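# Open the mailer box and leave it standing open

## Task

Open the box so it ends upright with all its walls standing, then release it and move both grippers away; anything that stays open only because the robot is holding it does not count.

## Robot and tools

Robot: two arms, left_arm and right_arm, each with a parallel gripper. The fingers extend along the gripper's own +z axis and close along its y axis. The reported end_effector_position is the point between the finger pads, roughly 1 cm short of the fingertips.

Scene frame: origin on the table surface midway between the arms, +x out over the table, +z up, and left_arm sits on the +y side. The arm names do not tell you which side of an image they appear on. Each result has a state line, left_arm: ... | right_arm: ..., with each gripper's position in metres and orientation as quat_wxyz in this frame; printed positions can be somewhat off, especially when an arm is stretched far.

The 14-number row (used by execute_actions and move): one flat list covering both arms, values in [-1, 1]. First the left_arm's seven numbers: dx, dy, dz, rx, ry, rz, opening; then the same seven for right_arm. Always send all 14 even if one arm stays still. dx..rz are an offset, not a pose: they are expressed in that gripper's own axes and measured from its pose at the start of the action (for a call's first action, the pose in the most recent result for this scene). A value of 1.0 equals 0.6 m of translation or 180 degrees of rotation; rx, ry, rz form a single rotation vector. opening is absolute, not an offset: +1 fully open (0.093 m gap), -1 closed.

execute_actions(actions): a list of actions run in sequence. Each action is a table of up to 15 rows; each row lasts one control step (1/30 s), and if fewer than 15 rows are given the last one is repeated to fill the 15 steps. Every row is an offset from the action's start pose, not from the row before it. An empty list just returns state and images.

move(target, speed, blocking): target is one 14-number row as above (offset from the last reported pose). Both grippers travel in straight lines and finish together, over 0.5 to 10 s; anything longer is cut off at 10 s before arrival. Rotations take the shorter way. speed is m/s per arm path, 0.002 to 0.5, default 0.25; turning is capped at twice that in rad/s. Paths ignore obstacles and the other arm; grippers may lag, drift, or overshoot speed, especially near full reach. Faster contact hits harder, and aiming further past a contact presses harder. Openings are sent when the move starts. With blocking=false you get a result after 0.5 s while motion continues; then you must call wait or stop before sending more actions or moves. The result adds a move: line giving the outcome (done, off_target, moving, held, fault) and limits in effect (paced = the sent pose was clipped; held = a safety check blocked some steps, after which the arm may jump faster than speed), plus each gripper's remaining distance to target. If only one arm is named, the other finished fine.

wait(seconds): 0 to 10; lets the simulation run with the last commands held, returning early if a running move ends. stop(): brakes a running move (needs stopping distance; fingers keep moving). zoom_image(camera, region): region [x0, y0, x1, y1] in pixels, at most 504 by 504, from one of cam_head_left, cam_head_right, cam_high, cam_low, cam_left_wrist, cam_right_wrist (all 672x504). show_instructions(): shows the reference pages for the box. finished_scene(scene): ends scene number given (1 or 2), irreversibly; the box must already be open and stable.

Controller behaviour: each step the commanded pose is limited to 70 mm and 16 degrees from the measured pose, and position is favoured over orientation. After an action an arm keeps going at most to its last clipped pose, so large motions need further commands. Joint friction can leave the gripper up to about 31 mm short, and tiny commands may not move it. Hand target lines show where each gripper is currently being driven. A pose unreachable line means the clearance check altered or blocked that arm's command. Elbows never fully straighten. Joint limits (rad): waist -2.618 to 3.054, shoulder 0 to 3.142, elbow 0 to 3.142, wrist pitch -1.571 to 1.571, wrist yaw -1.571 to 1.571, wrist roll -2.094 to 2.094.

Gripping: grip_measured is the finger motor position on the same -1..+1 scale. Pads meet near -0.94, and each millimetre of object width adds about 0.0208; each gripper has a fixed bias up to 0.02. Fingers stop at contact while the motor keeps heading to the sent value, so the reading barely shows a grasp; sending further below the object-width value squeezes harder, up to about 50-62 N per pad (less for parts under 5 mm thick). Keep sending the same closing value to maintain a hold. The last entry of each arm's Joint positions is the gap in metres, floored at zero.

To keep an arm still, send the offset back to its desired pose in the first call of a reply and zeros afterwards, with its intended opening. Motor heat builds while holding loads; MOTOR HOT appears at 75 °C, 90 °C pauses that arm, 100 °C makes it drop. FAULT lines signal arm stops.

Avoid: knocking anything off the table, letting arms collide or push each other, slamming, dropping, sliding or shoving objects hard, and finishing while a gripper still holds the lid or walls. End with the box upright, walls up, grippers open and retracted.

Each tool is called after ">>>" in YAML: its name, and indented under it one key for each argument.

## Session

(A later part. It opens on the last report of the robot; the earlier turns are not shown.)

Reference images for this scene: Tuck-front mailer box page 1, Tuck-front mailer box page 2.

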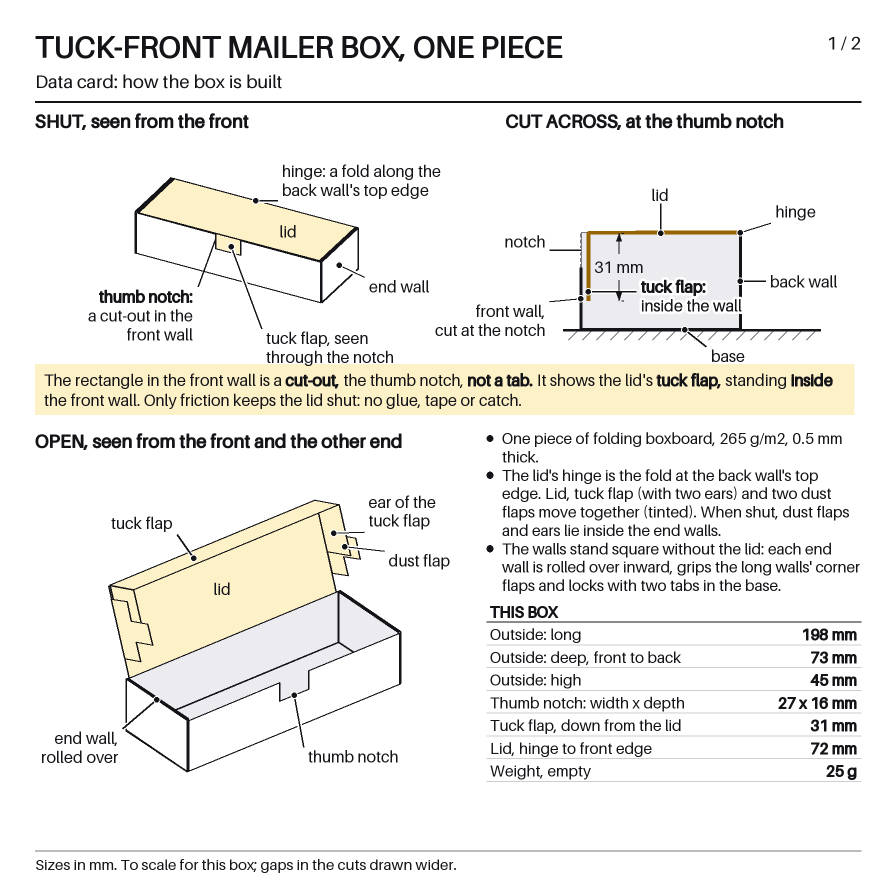

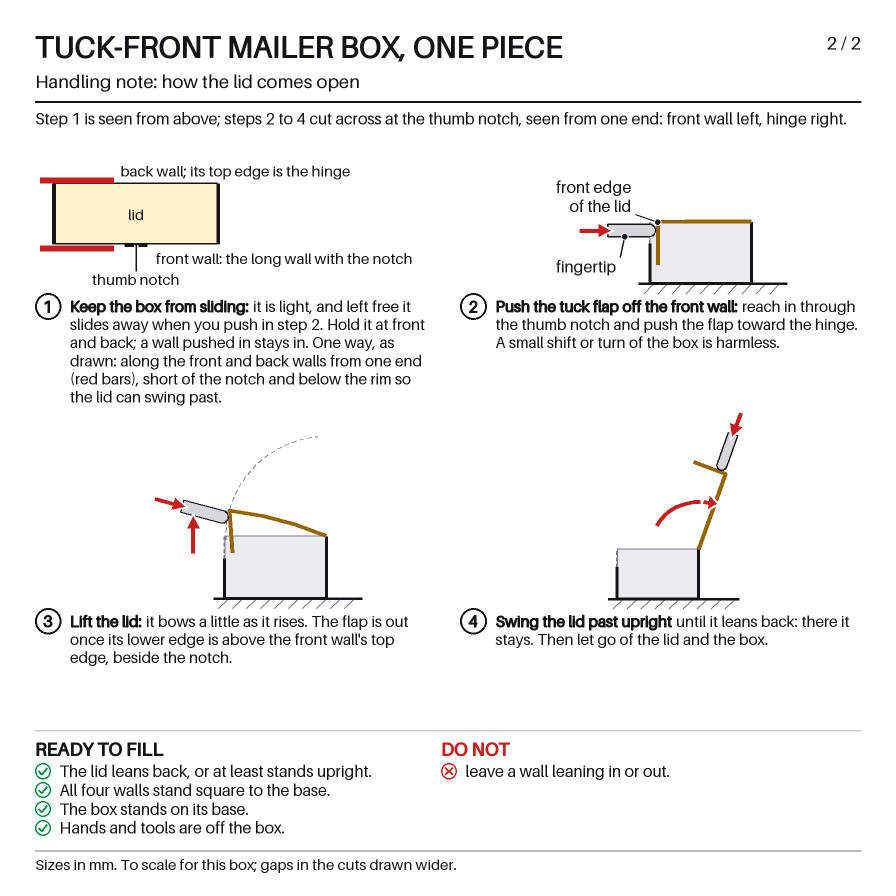

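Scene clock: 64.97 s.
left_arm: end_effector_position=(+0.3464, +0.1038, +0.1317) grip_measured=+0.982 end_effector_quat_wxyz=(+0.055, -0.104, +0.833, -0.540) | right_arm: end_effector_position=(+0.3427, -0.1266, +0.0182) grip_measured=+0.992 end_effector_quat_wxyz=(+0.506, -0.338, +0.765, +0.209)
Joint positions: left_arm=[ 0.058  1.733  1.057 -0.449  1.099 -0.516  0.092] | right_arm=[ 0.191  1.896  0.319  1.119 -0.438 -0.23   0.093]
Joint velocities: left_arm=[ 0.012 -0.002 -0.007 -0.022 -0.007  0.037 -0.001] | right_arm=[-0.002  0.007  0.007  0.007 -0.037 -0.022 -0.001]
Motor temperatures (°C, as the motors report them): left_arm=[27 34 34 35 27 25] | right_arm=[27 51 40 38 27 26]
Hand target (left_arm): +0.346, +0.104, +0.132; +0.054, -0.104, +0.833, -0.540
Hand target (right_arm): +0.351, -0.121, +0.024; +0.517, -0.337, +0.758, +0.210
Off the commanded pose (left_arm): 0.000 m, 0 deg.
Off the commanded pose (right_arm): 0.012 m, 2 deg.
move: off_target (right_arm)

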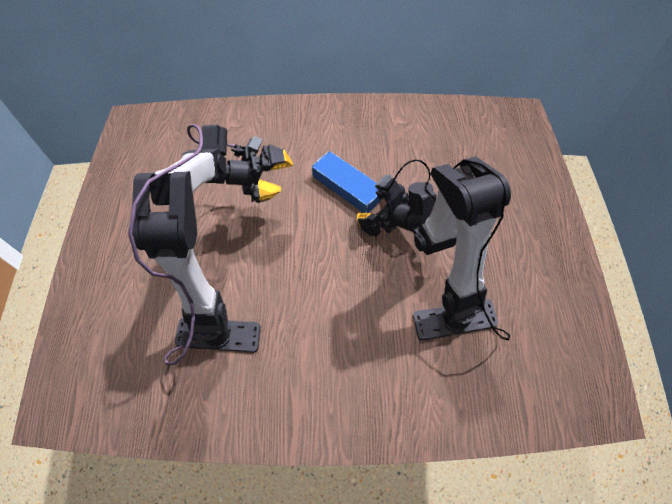

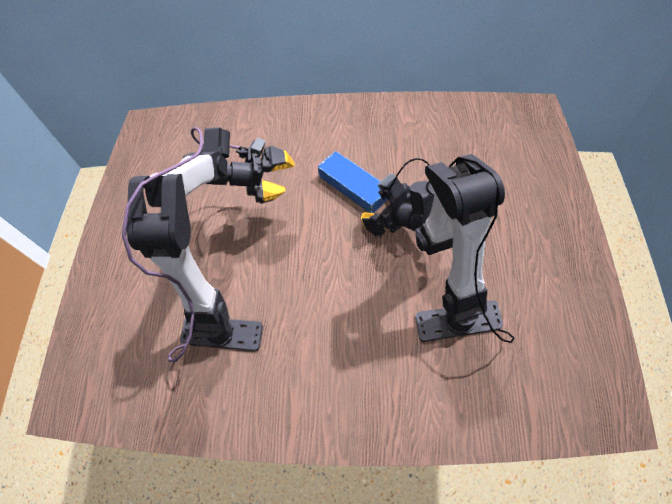

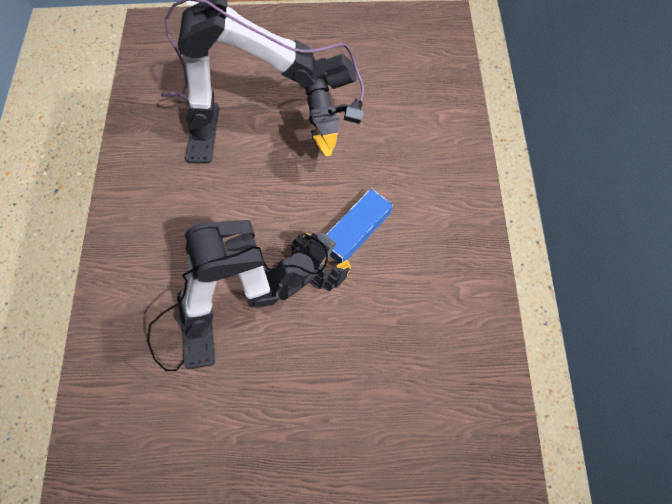

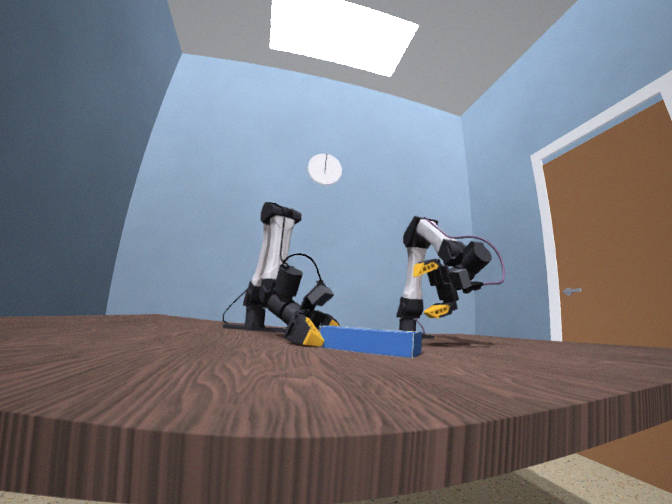

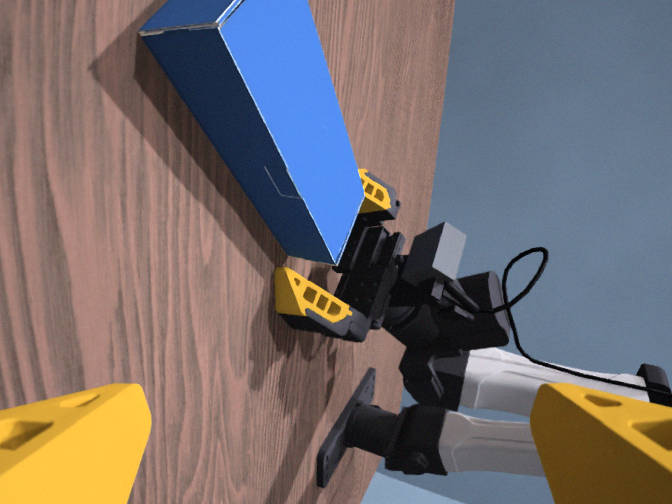

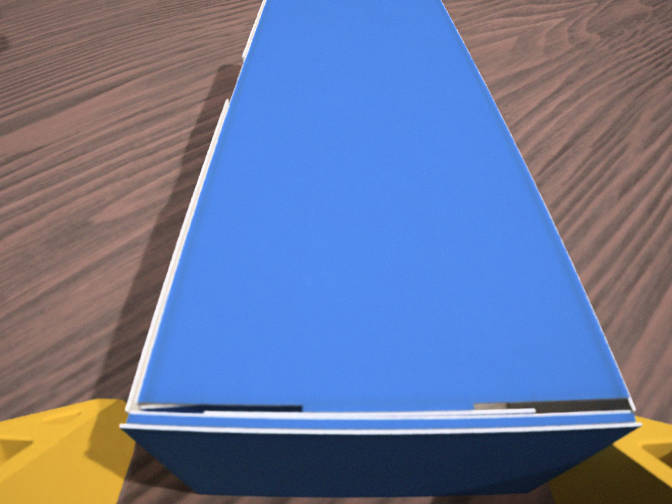

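Shift right, up slightly, forward.

>>> move:
  target: [0,0,0,0,0,0,0.98,-0.012,-0.022,0,0,0,0,1]
  speed: 0.03

>>> move:
  target: [0,0,0,0,0,0,0.98,-0.022,0,0.045,0,0,0,1]
  speed: 0.03

Scene clock: 67.30 s.
left_arm: end_effector_position=(+0.3464, +0.1038, +0.1317) grip_measured=+0.982 end_effector_quat_wxyz=(+0.055, -0.104, +0.833, -0.540) | right_arm: end_effector_position=(+0.3456, -0.1335, +0.0168) grip_measured=+0.992 end_effector_quat_wxyz=(+0.496, -0.335, +0.773, +0.213)
Joint positions: left_arm=[ 0.058  1.733  1.057 -0.449  1.099 -0.516  0.092] | right_arm=[ 0.158  1.877  0.333  1.055 -0.468 -0.239  0.093]
Joint velocities: left_arm=[-0.002  0.002  0.002 -0.139 -0.007 -0.066 -0.001] | right_arm=[ 0.007 -0.007 -0.022  0.007  0.007 -0.051  0.   ]
Motor temperatures (°C, as the motors report them): left_arm=[27 34 34 35 27 25] | right_arm=[27 51 40 38 27 26]
Hand target (left_arm): +0.346, +0.104, +0.132; +0.055, -0.104, +0.833, -0.540
Hand target (right_arm): +0.354, -0.133, +0.025; +0.506, -0.338, +0.765, +0.209
Off the commanded pose (left_arm): 0.000 m, 0 deg.
Off the commanded pose (right_arm): 0.012 m, 2 deg.
move: off_target (right_arm)

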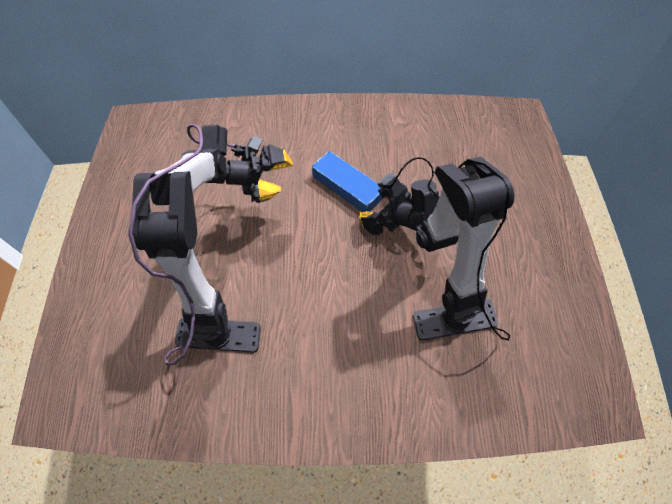

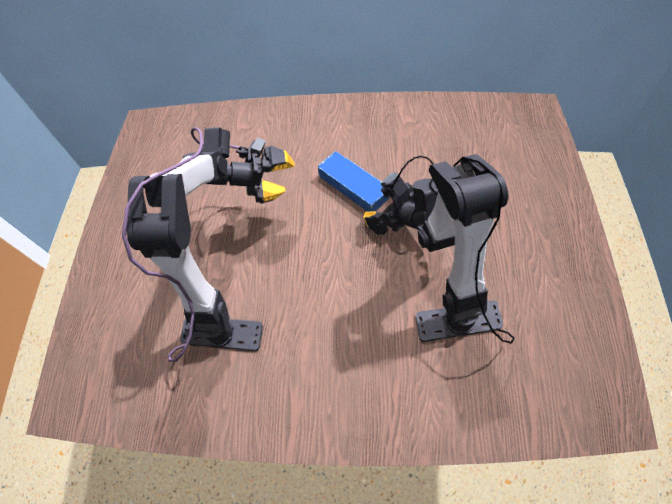

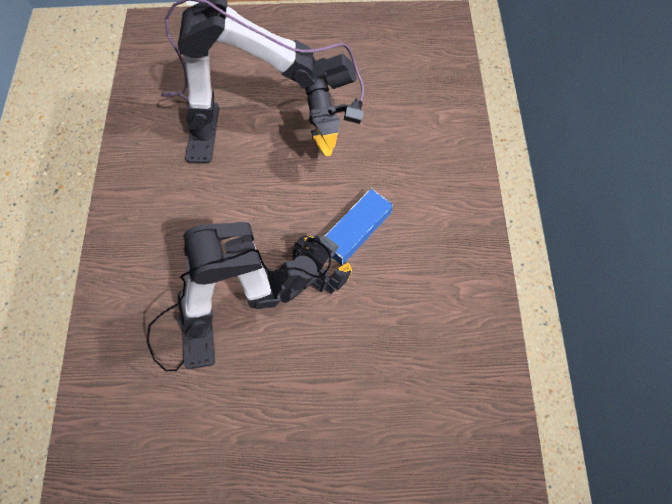

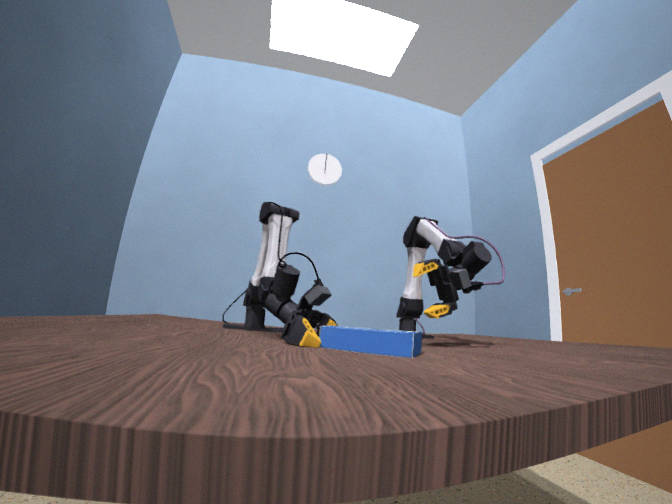

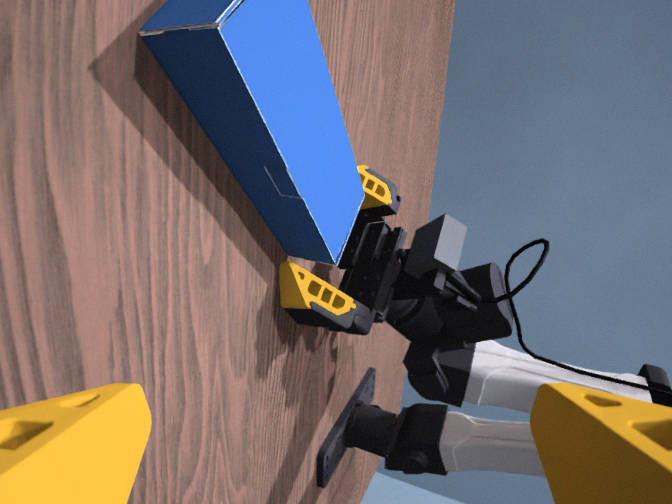

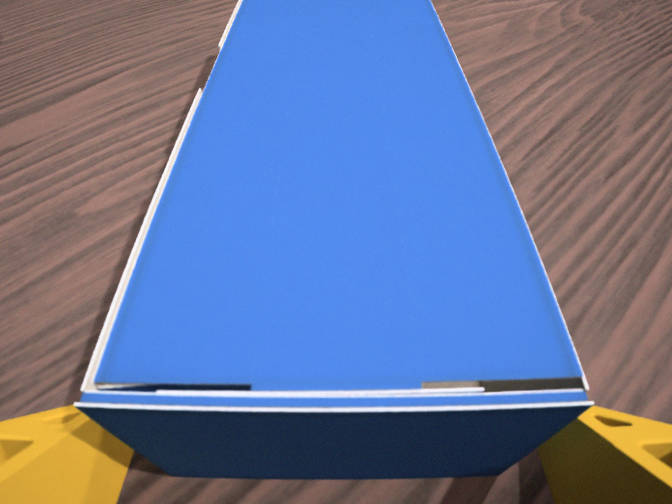

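Scene clock: 68.57 s.
left_arm: end_effector_position=(+0.3464, +0.1038, +0.1317) grip_measured=+0.982 end_effector_quat_wxyz=(+0.055, -0.104, +0.833, -0.540) | right_arm: end_effector_position=(+0.3604, -0.1157, +0.0176) grip_measured=+0.992 end_effector_quat_wxyz=(+0.496, -0.337, +0.772, +0.212)
Joint positions: left_arm=[ 0.058  1.733  1.057 -0.449  1.099 -0.516  0.092] | right_arm=[ 0.207  1.913  0.412  1.024 -0.426 -0.217  0.093]
Joint velocities: left_arm=[-0.007 -0.002 -0.002 -0.037 -0.022  0.037 -0.   ] | right_arm=[ 0.002 -0.007  0.012 -0.051 -0.037  0.037  0.001]
Motor temperatures (°C, as the motors report them): left_arm=[27 34 34 35 27 25] | right_arm=[27 51 40 38 27 26]
Hand target (left_arm): +0.346, +0.104, +0.132; +0.055, -0.104, +0.833, -0.540
Hand target (right_arm): +0.366, -0.111, +0.018; +0.496, -0.335, +0.773, +0.213
Off the commanded pose (left_arm): 0.000 m, 0 deg.
Off the commanded pose (right_arm): 0.007 m, 0 deg.
move: done

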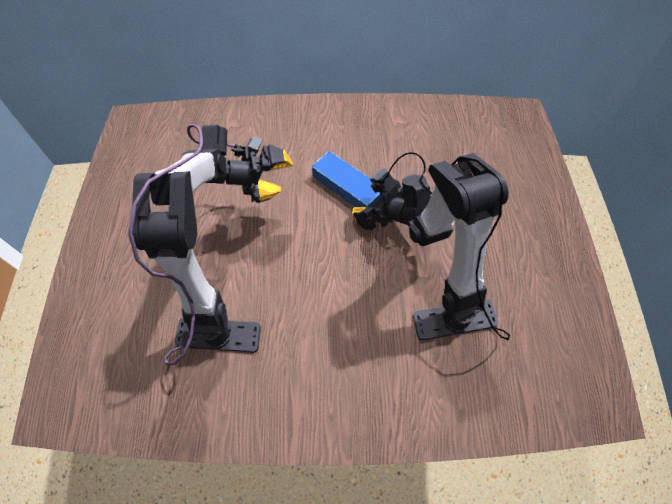

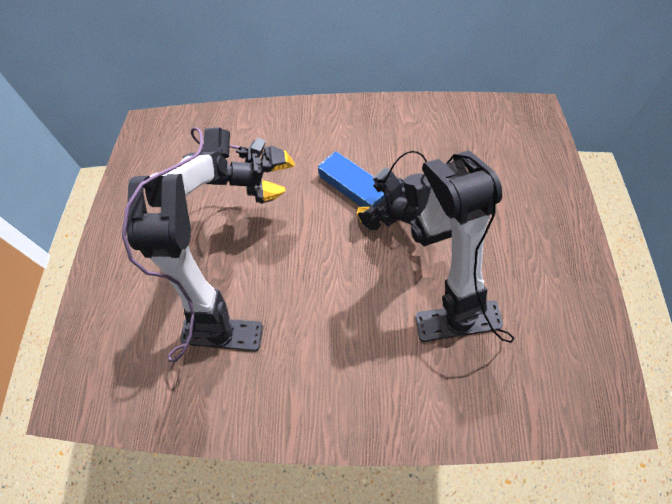

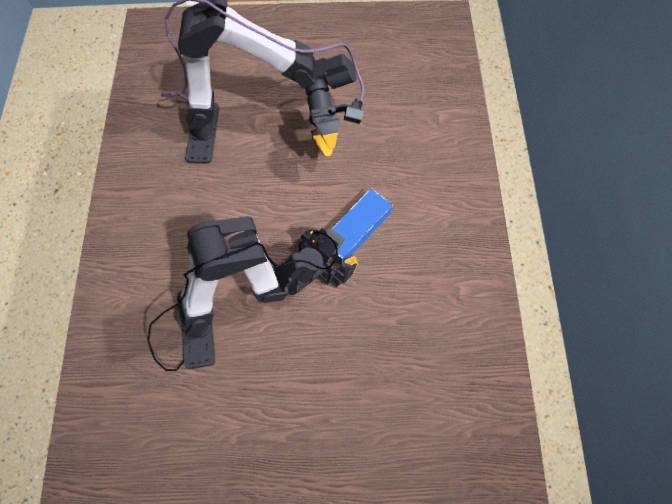

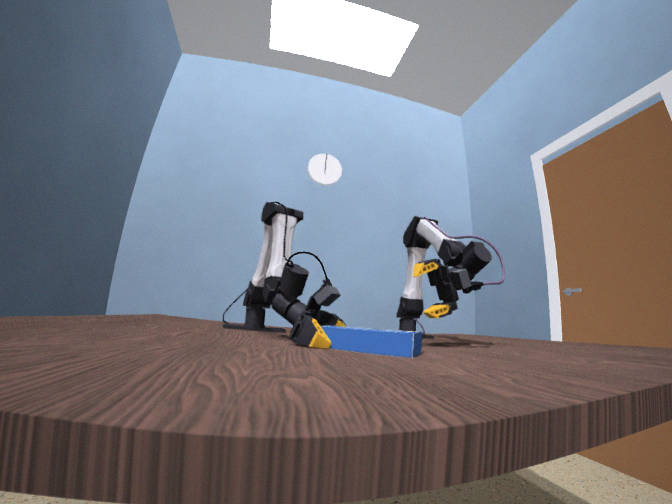

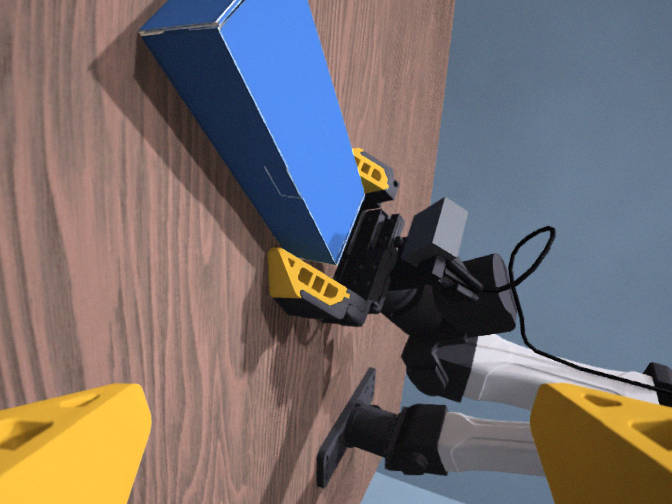

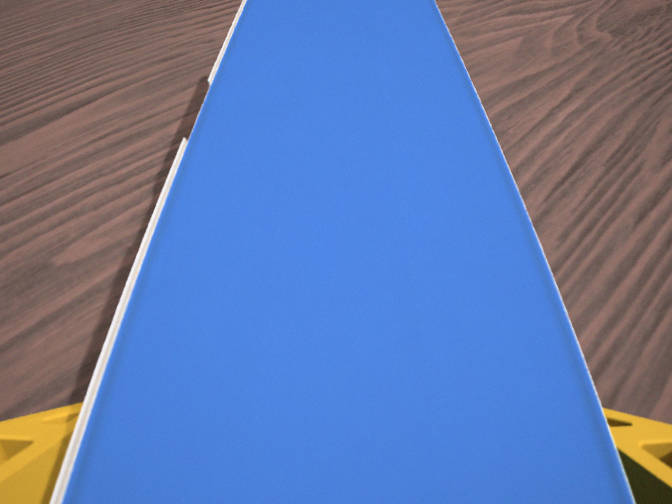

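>>> move:
  target: [-0.032,-0.023,0.198,0,0,0,0.98,0,0,0,0,0,0,0.55]
  speed: 0.1

Scene clock: 73.93 s.
left_arm: end_effector_position=(+0.3840, +0.0021, +0.0971) grip_measured=+0.982 end_effector_quat_wxyz=(+0.053, -0.105, +0.834, -0.539) | right_arm: end_effector_position=(+0.3604, -0.1157, +0.0176) grip_measured=+0.555 end_effector_quat_wxyz=(+0.496, -0.336, +0.772, +0.213)
Joint positions: left_arm=[-0.218  1.931  1.089  0.078  0.931 -0.942  0.092] | right_arm=[ 0.207  1.913  0.412  1.024 -0.426 -0.216  0.072]
Joint velocities: left_arm=[-0.012 -0.007 -0.007 -0.022  0.051 -0.007  0.001] | right_arm=[-0.017  0.007  0.002  0.007 -0.007  0.022 -0.   ]
Motor temperatures (°C, as the motors report them): left_arm=[27 35 35 35 27 25] | right_arm=[27 50 40 38 27 26]
Hand target (left_arm): +0.391, -0.002, +0.097; +0.056, -0.104, +0.833, -0.540
Hand target (right_arm): +0.360, -0.116, +0.018; +0.496, -0.337, +0.772, +0.212
Off the commanded pose (left_arm): 0.009 m, 0 deg.
Off the commanded pose (right_arm): 0.000 m, 0 deg.
move: done

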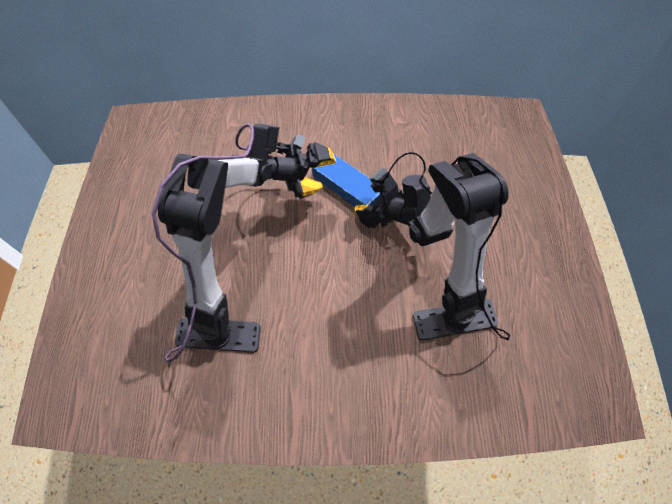

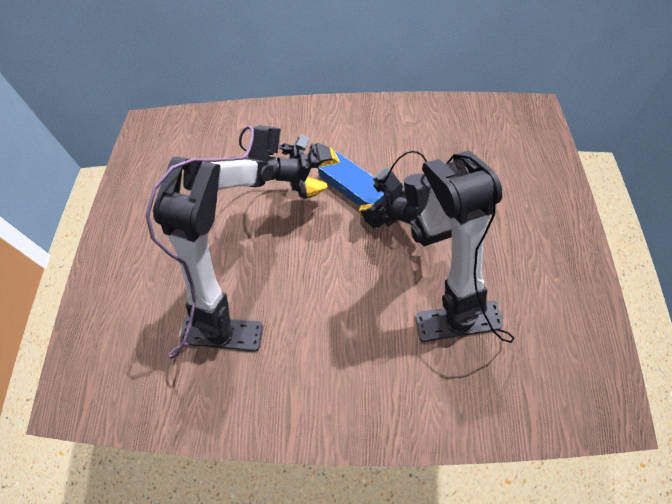

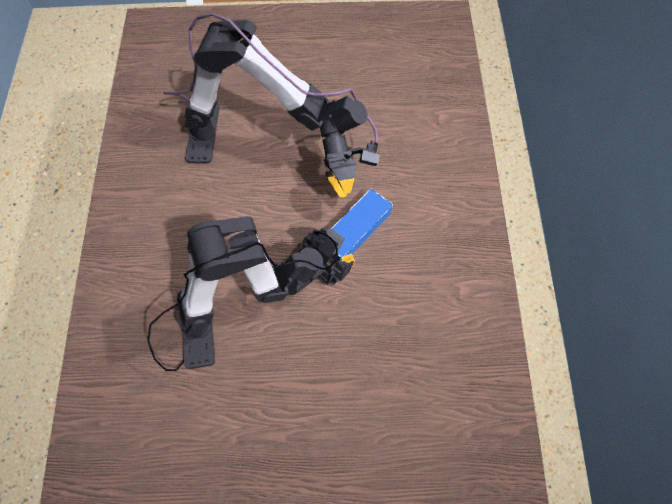

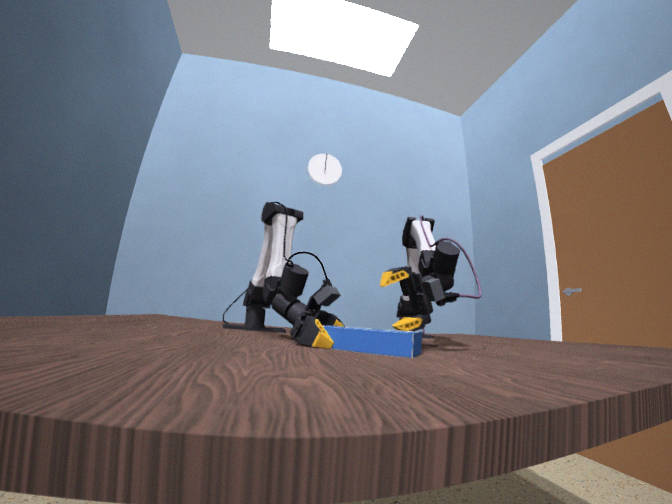

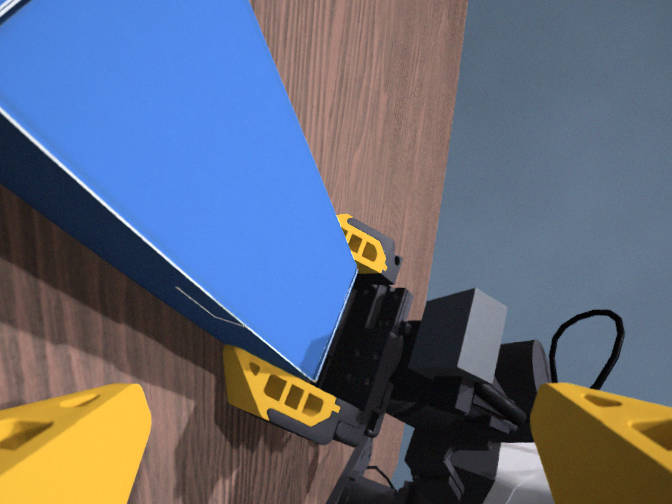

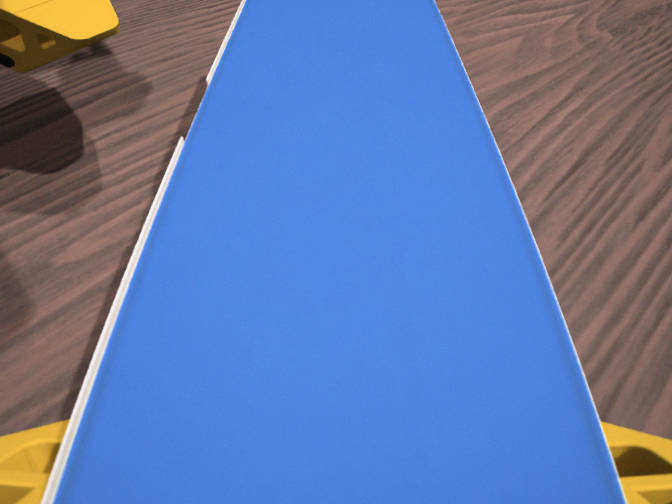

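>>> move:
  target: [0,0,0.055,0,0,0,0.98,0,0,0,0,0,0,0.55]
  speed: 0.04

Scene clock: 76.20 s.
left_arm: end_effector_position=(+0.3832, -0.0208, +0.0823) grip_measured=+0.982 end_effector_quat_wxyz=(+0.048, -0.108, +0.835, -0.537) | right_arm: end_effector_position=(+0.3604, -0.1157, +0.0176) grip_measured=+0.555 end_effector_quat_wxyz=(+0.496, -0.336, +0.772, +0.213)
Joint positions: left_arm=[-0.277  1.983  1.089  0.167  0.888 -1.005  0.092] | right_arm=[ 0.207  1.913  0.412  1.024 -0.426 -0.216  0.072]
Joint velocities: left_arm=[-0.012 -0.007  0.007 -0.007  0.007  0.037 -0.   ] | right_arm=[-0.007  0.002 -0.002 -0.022 -0.037 -0.081 -0.001]
Motor temperatures (°C, as the motors report them): left_arm=[27 35 35 36 27 25] | right_arm=[27 50 39 38 27 26]
Hand target (left_arm): +0.390, -0.027, +0.084; +0.054, -0.105, +0.834, -0.539
Hand target (right_arm): +0.360, -0.116, +0.018; +0.496, -0.336, +0.772, +0.213
Off the commanded pose (left_arm): 0.010 m, 1 deg.
Off the commanded pose (right_arm): 0.000 m, 0 deg.
move: done

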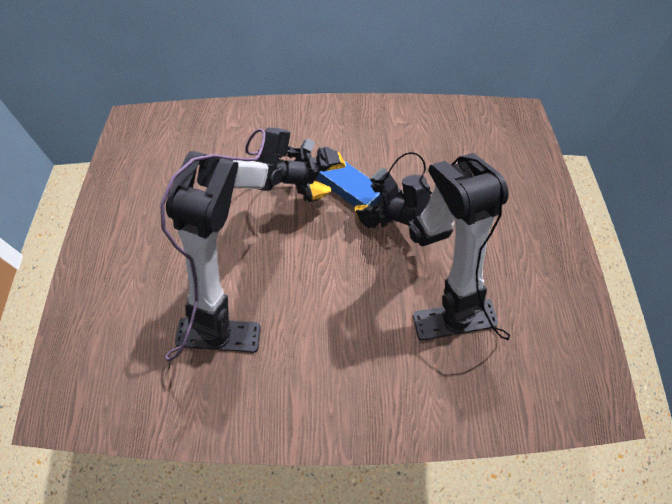

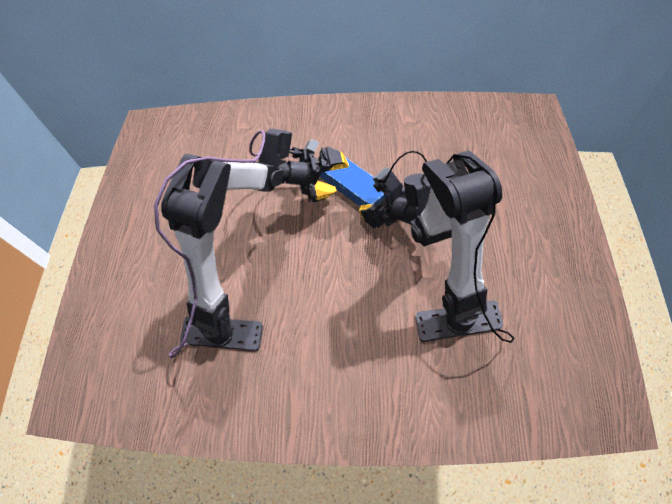

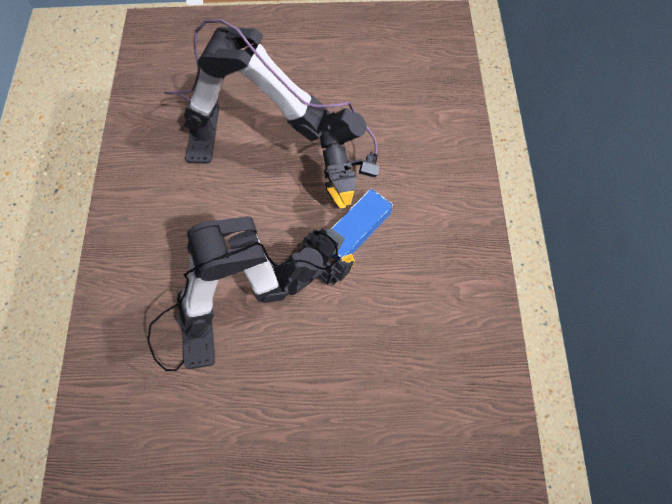

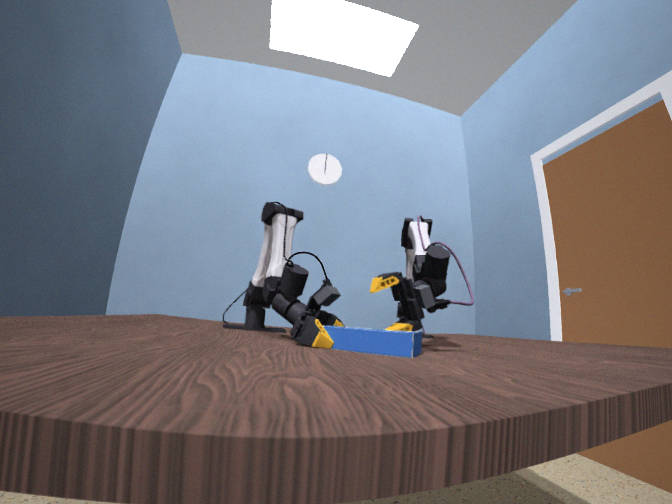

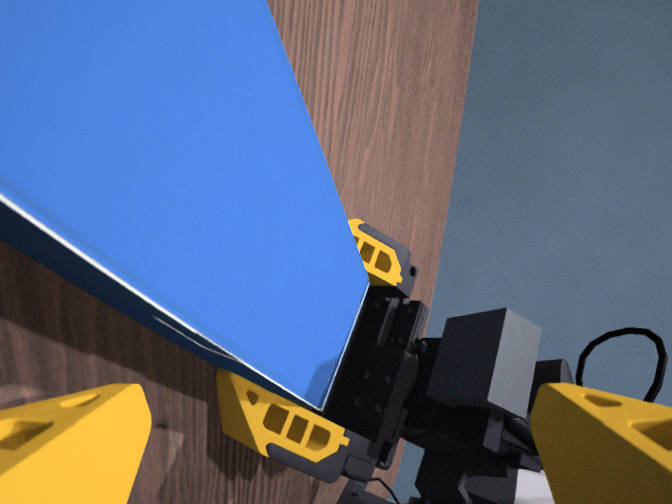

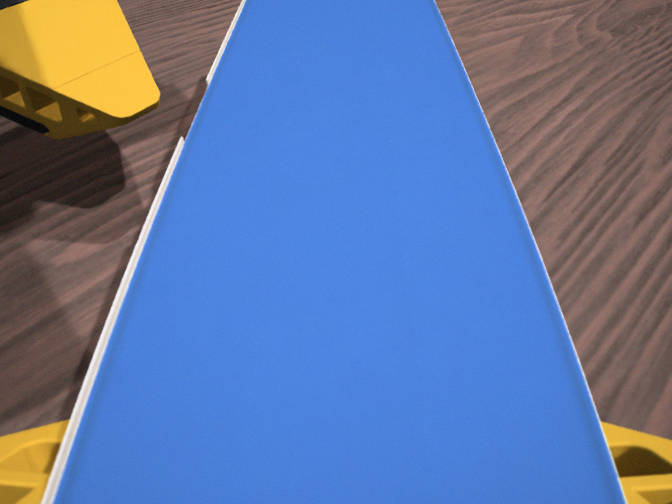

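>>> move:
  target: [-0.028,-0.008,0.025,0,0,0,0.98,0,0,0,0,0,0,0.55]
  speed: 0.02

Scene clock: 79.70 s.
left_arm: end_effector_position=(+0.3996, -0.0262, +0.0833) grip_measured=+0.982 end_effector_quat_wxyz=(+0.053, -0.107, +0.834, -0.539) | right_arm: end_effector_position=(+0.3605, -0.1158, +0.0175) grip_measured=+0.555 end_effector_quat_wxyz=(+0.496, -0.336, +0.772, +0.212)
Joint positions: left_arm=[-0.277  2.033  1.163  0.156  0.886 -1.01   0.092] | right_arm=[ 0.207  1.913  0.412  1.024 -0.425 -0.216  0.072]
Joint velocities: left_arm=[-0.007 -0.007  0.007 -0.051 -0.081  0.007  0.   ] | right_arm=[-0.007 -0.007 -0.017  0.022 -0.022  0.051  0.001]
Motor temperatures (°C, as the motors report them): left_arm=[27 35 35 36 27 25] | right_arm=[27 50 39 38 27 26]
Hand target (left_arm): +0.403, -0.032, +0.080; +0.049, -0.108, +0.835, -0.537
Hand target (right_arm): +0.360, -0.116, +0.018; +0.496, -0.336, +0.772, +0.213
Off the commanded pose (left_arm): 0.008 m, 1 deg.
Off the commanded pose (right_arm): 0.000 m, 0 deg.
move: done

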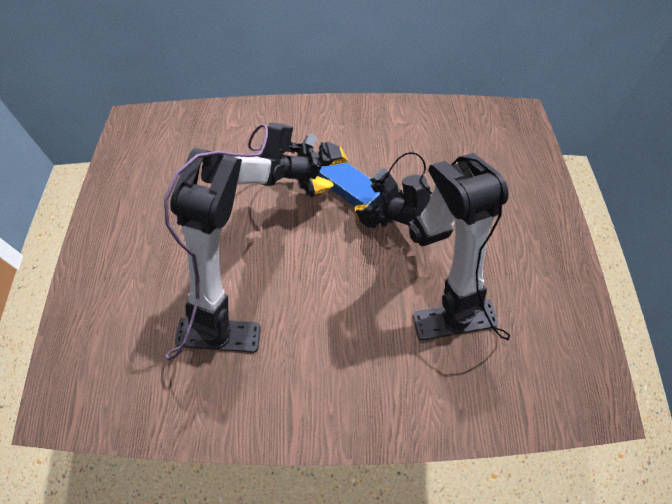

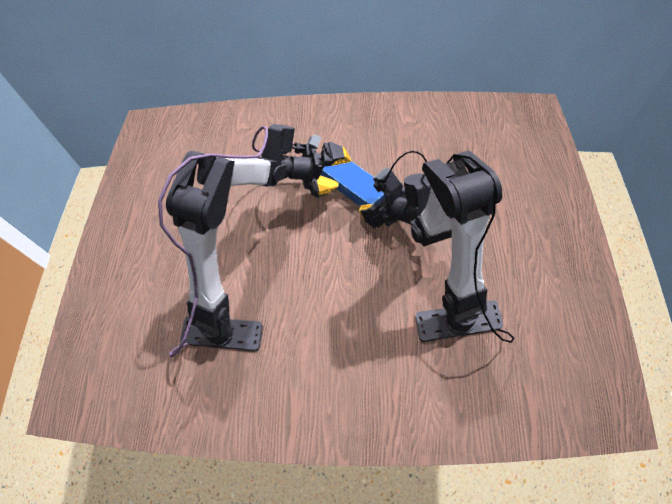

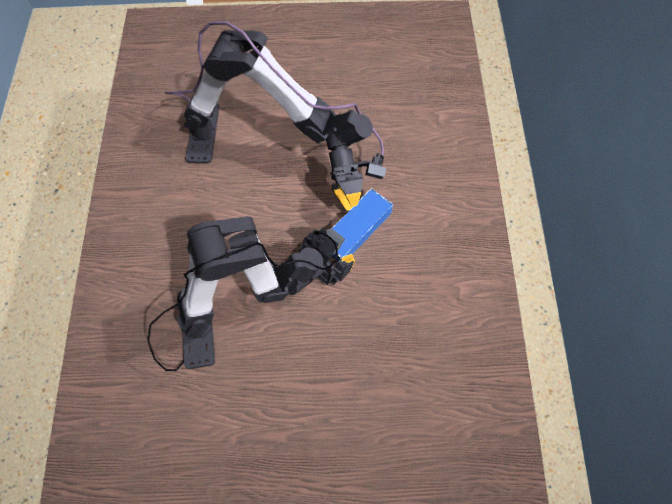

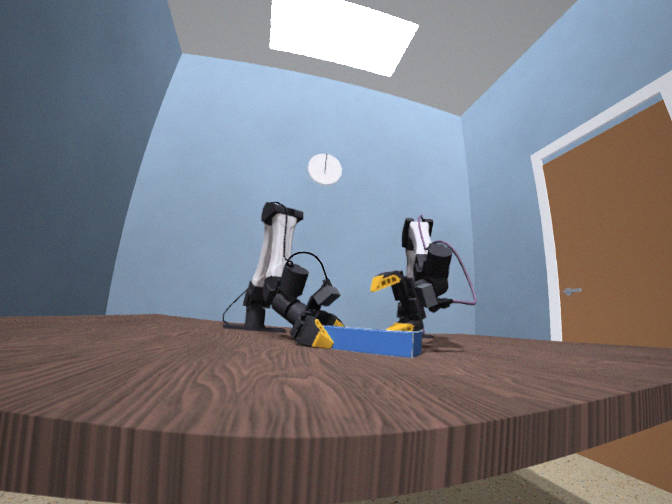

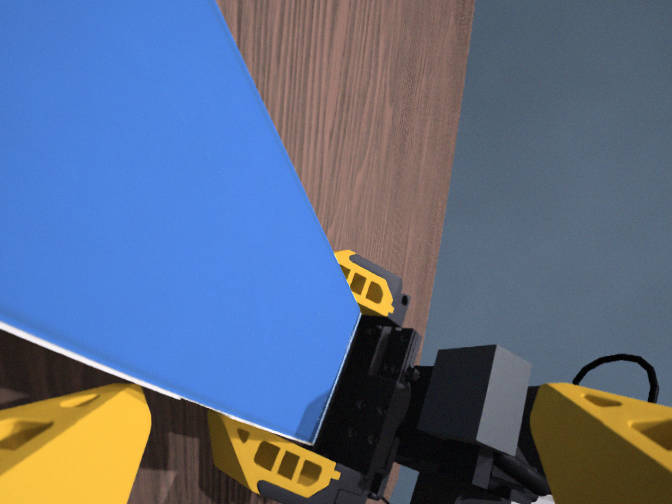

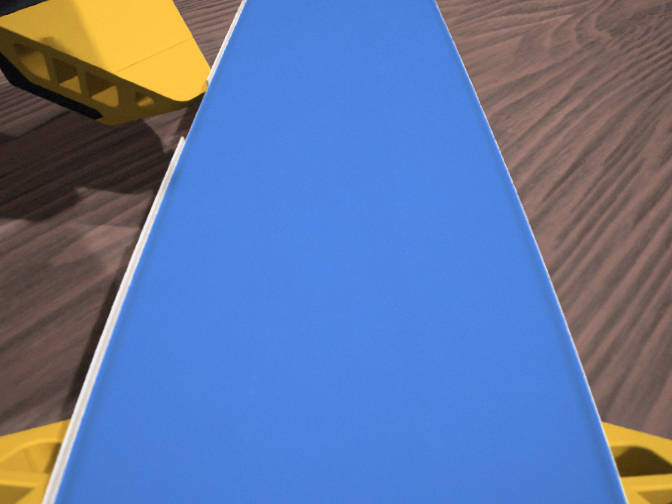

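>>> move:
  target: [0.018,-0.008,0.018,0,0,0,0.98,0,0,0,0,0,0,0.55]
  speed: 0.02

Scene clock: 83.17 s.
left_arm: end_effector_position=(+0.3980, -0.0343, +0.0827) grip_measured=+0.982 end_effector_quat_wxyz=(+0.052, -0.113, +0.835, -0.535) | right_arm: end_effector_position=(+0.3619, -0.1171, +0.0176) grip_measured=+0.555 end_effector_quat_wxyz=(+0.497, -0.333, +0.774, +0.208)
Joint positions: left_arm=[-0.3    2.033  1.164  0.168  0.859 -1.039  0.092] | right_arm=[ 0.207  1.913  0.412  1.026 -0.414 -0.214  0.072]
Joint velocities: left_arm=[-0.012  0.002  0.007 -0.095  0.066  0.037 -0.   ] | right_arm=[-0.007 -0.002 -0.002  0.051 -0.066 -0.007  0.   ]
Motor temperatures (°C, as the motors report them): left_arm=[27 35 36 36 27 25] | right_arm=[27 50 39 38 27 26]
Hand target (left_arm): +0.392, -0.040, +0.083; +0.053, -0.107, +0.834, -0.539
Hand target (right_arm): +0.360, -0.116, +0.018; +0.496, -0.336, +0.772, +0.212
Off the commanded pose (left_arm): 0.009 m, 1 deg.
Off the commanded pose (right_arm): 0.002 m, 1 deg.
move: done

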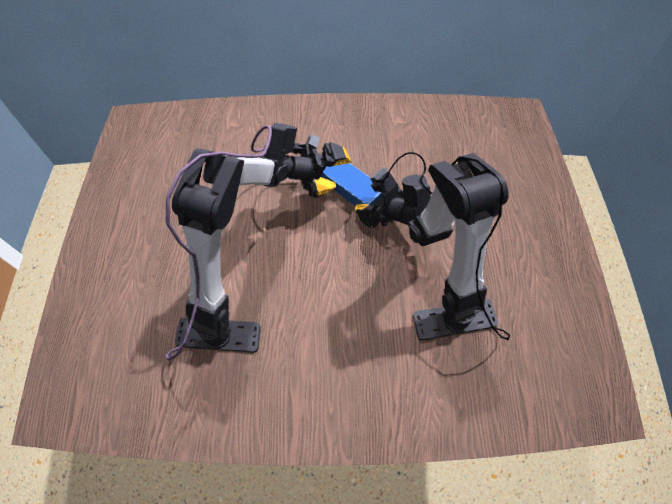

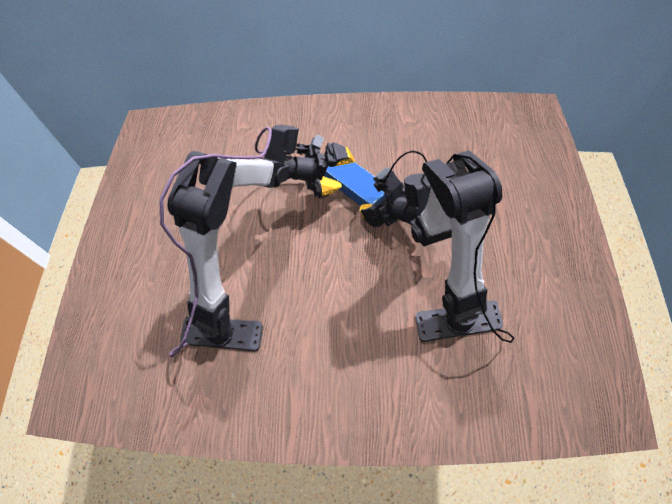

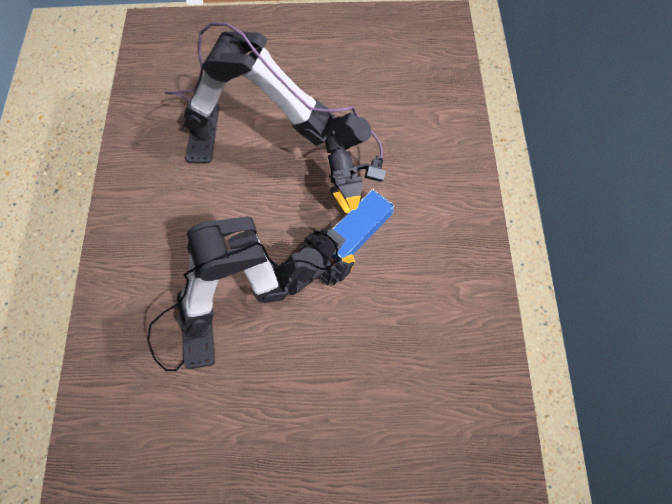

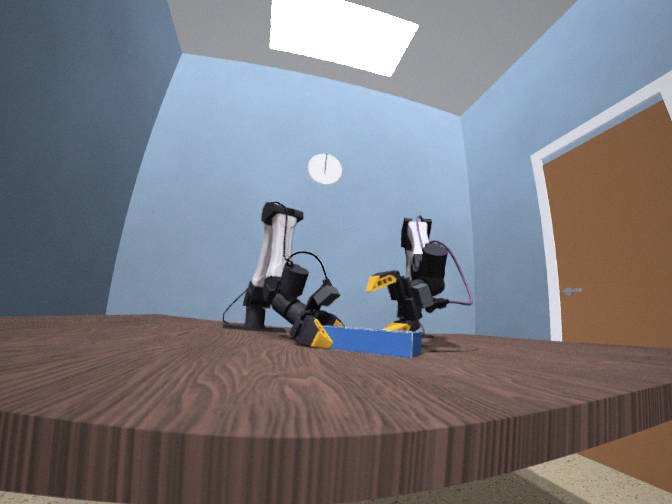

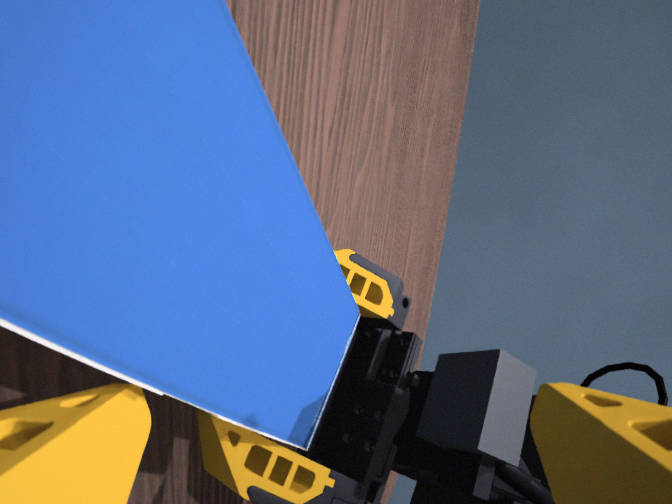

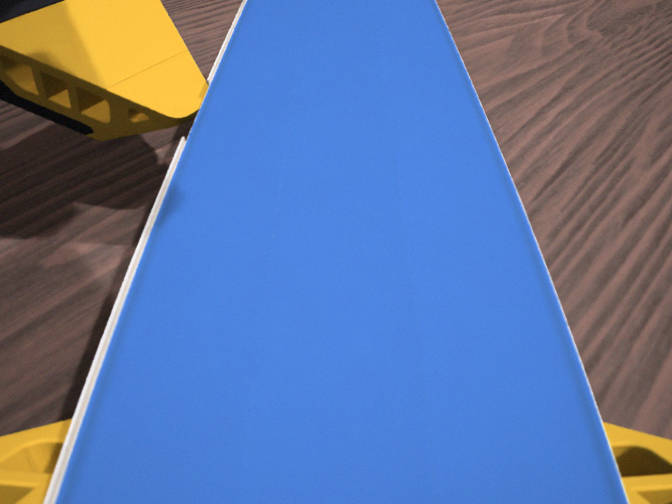

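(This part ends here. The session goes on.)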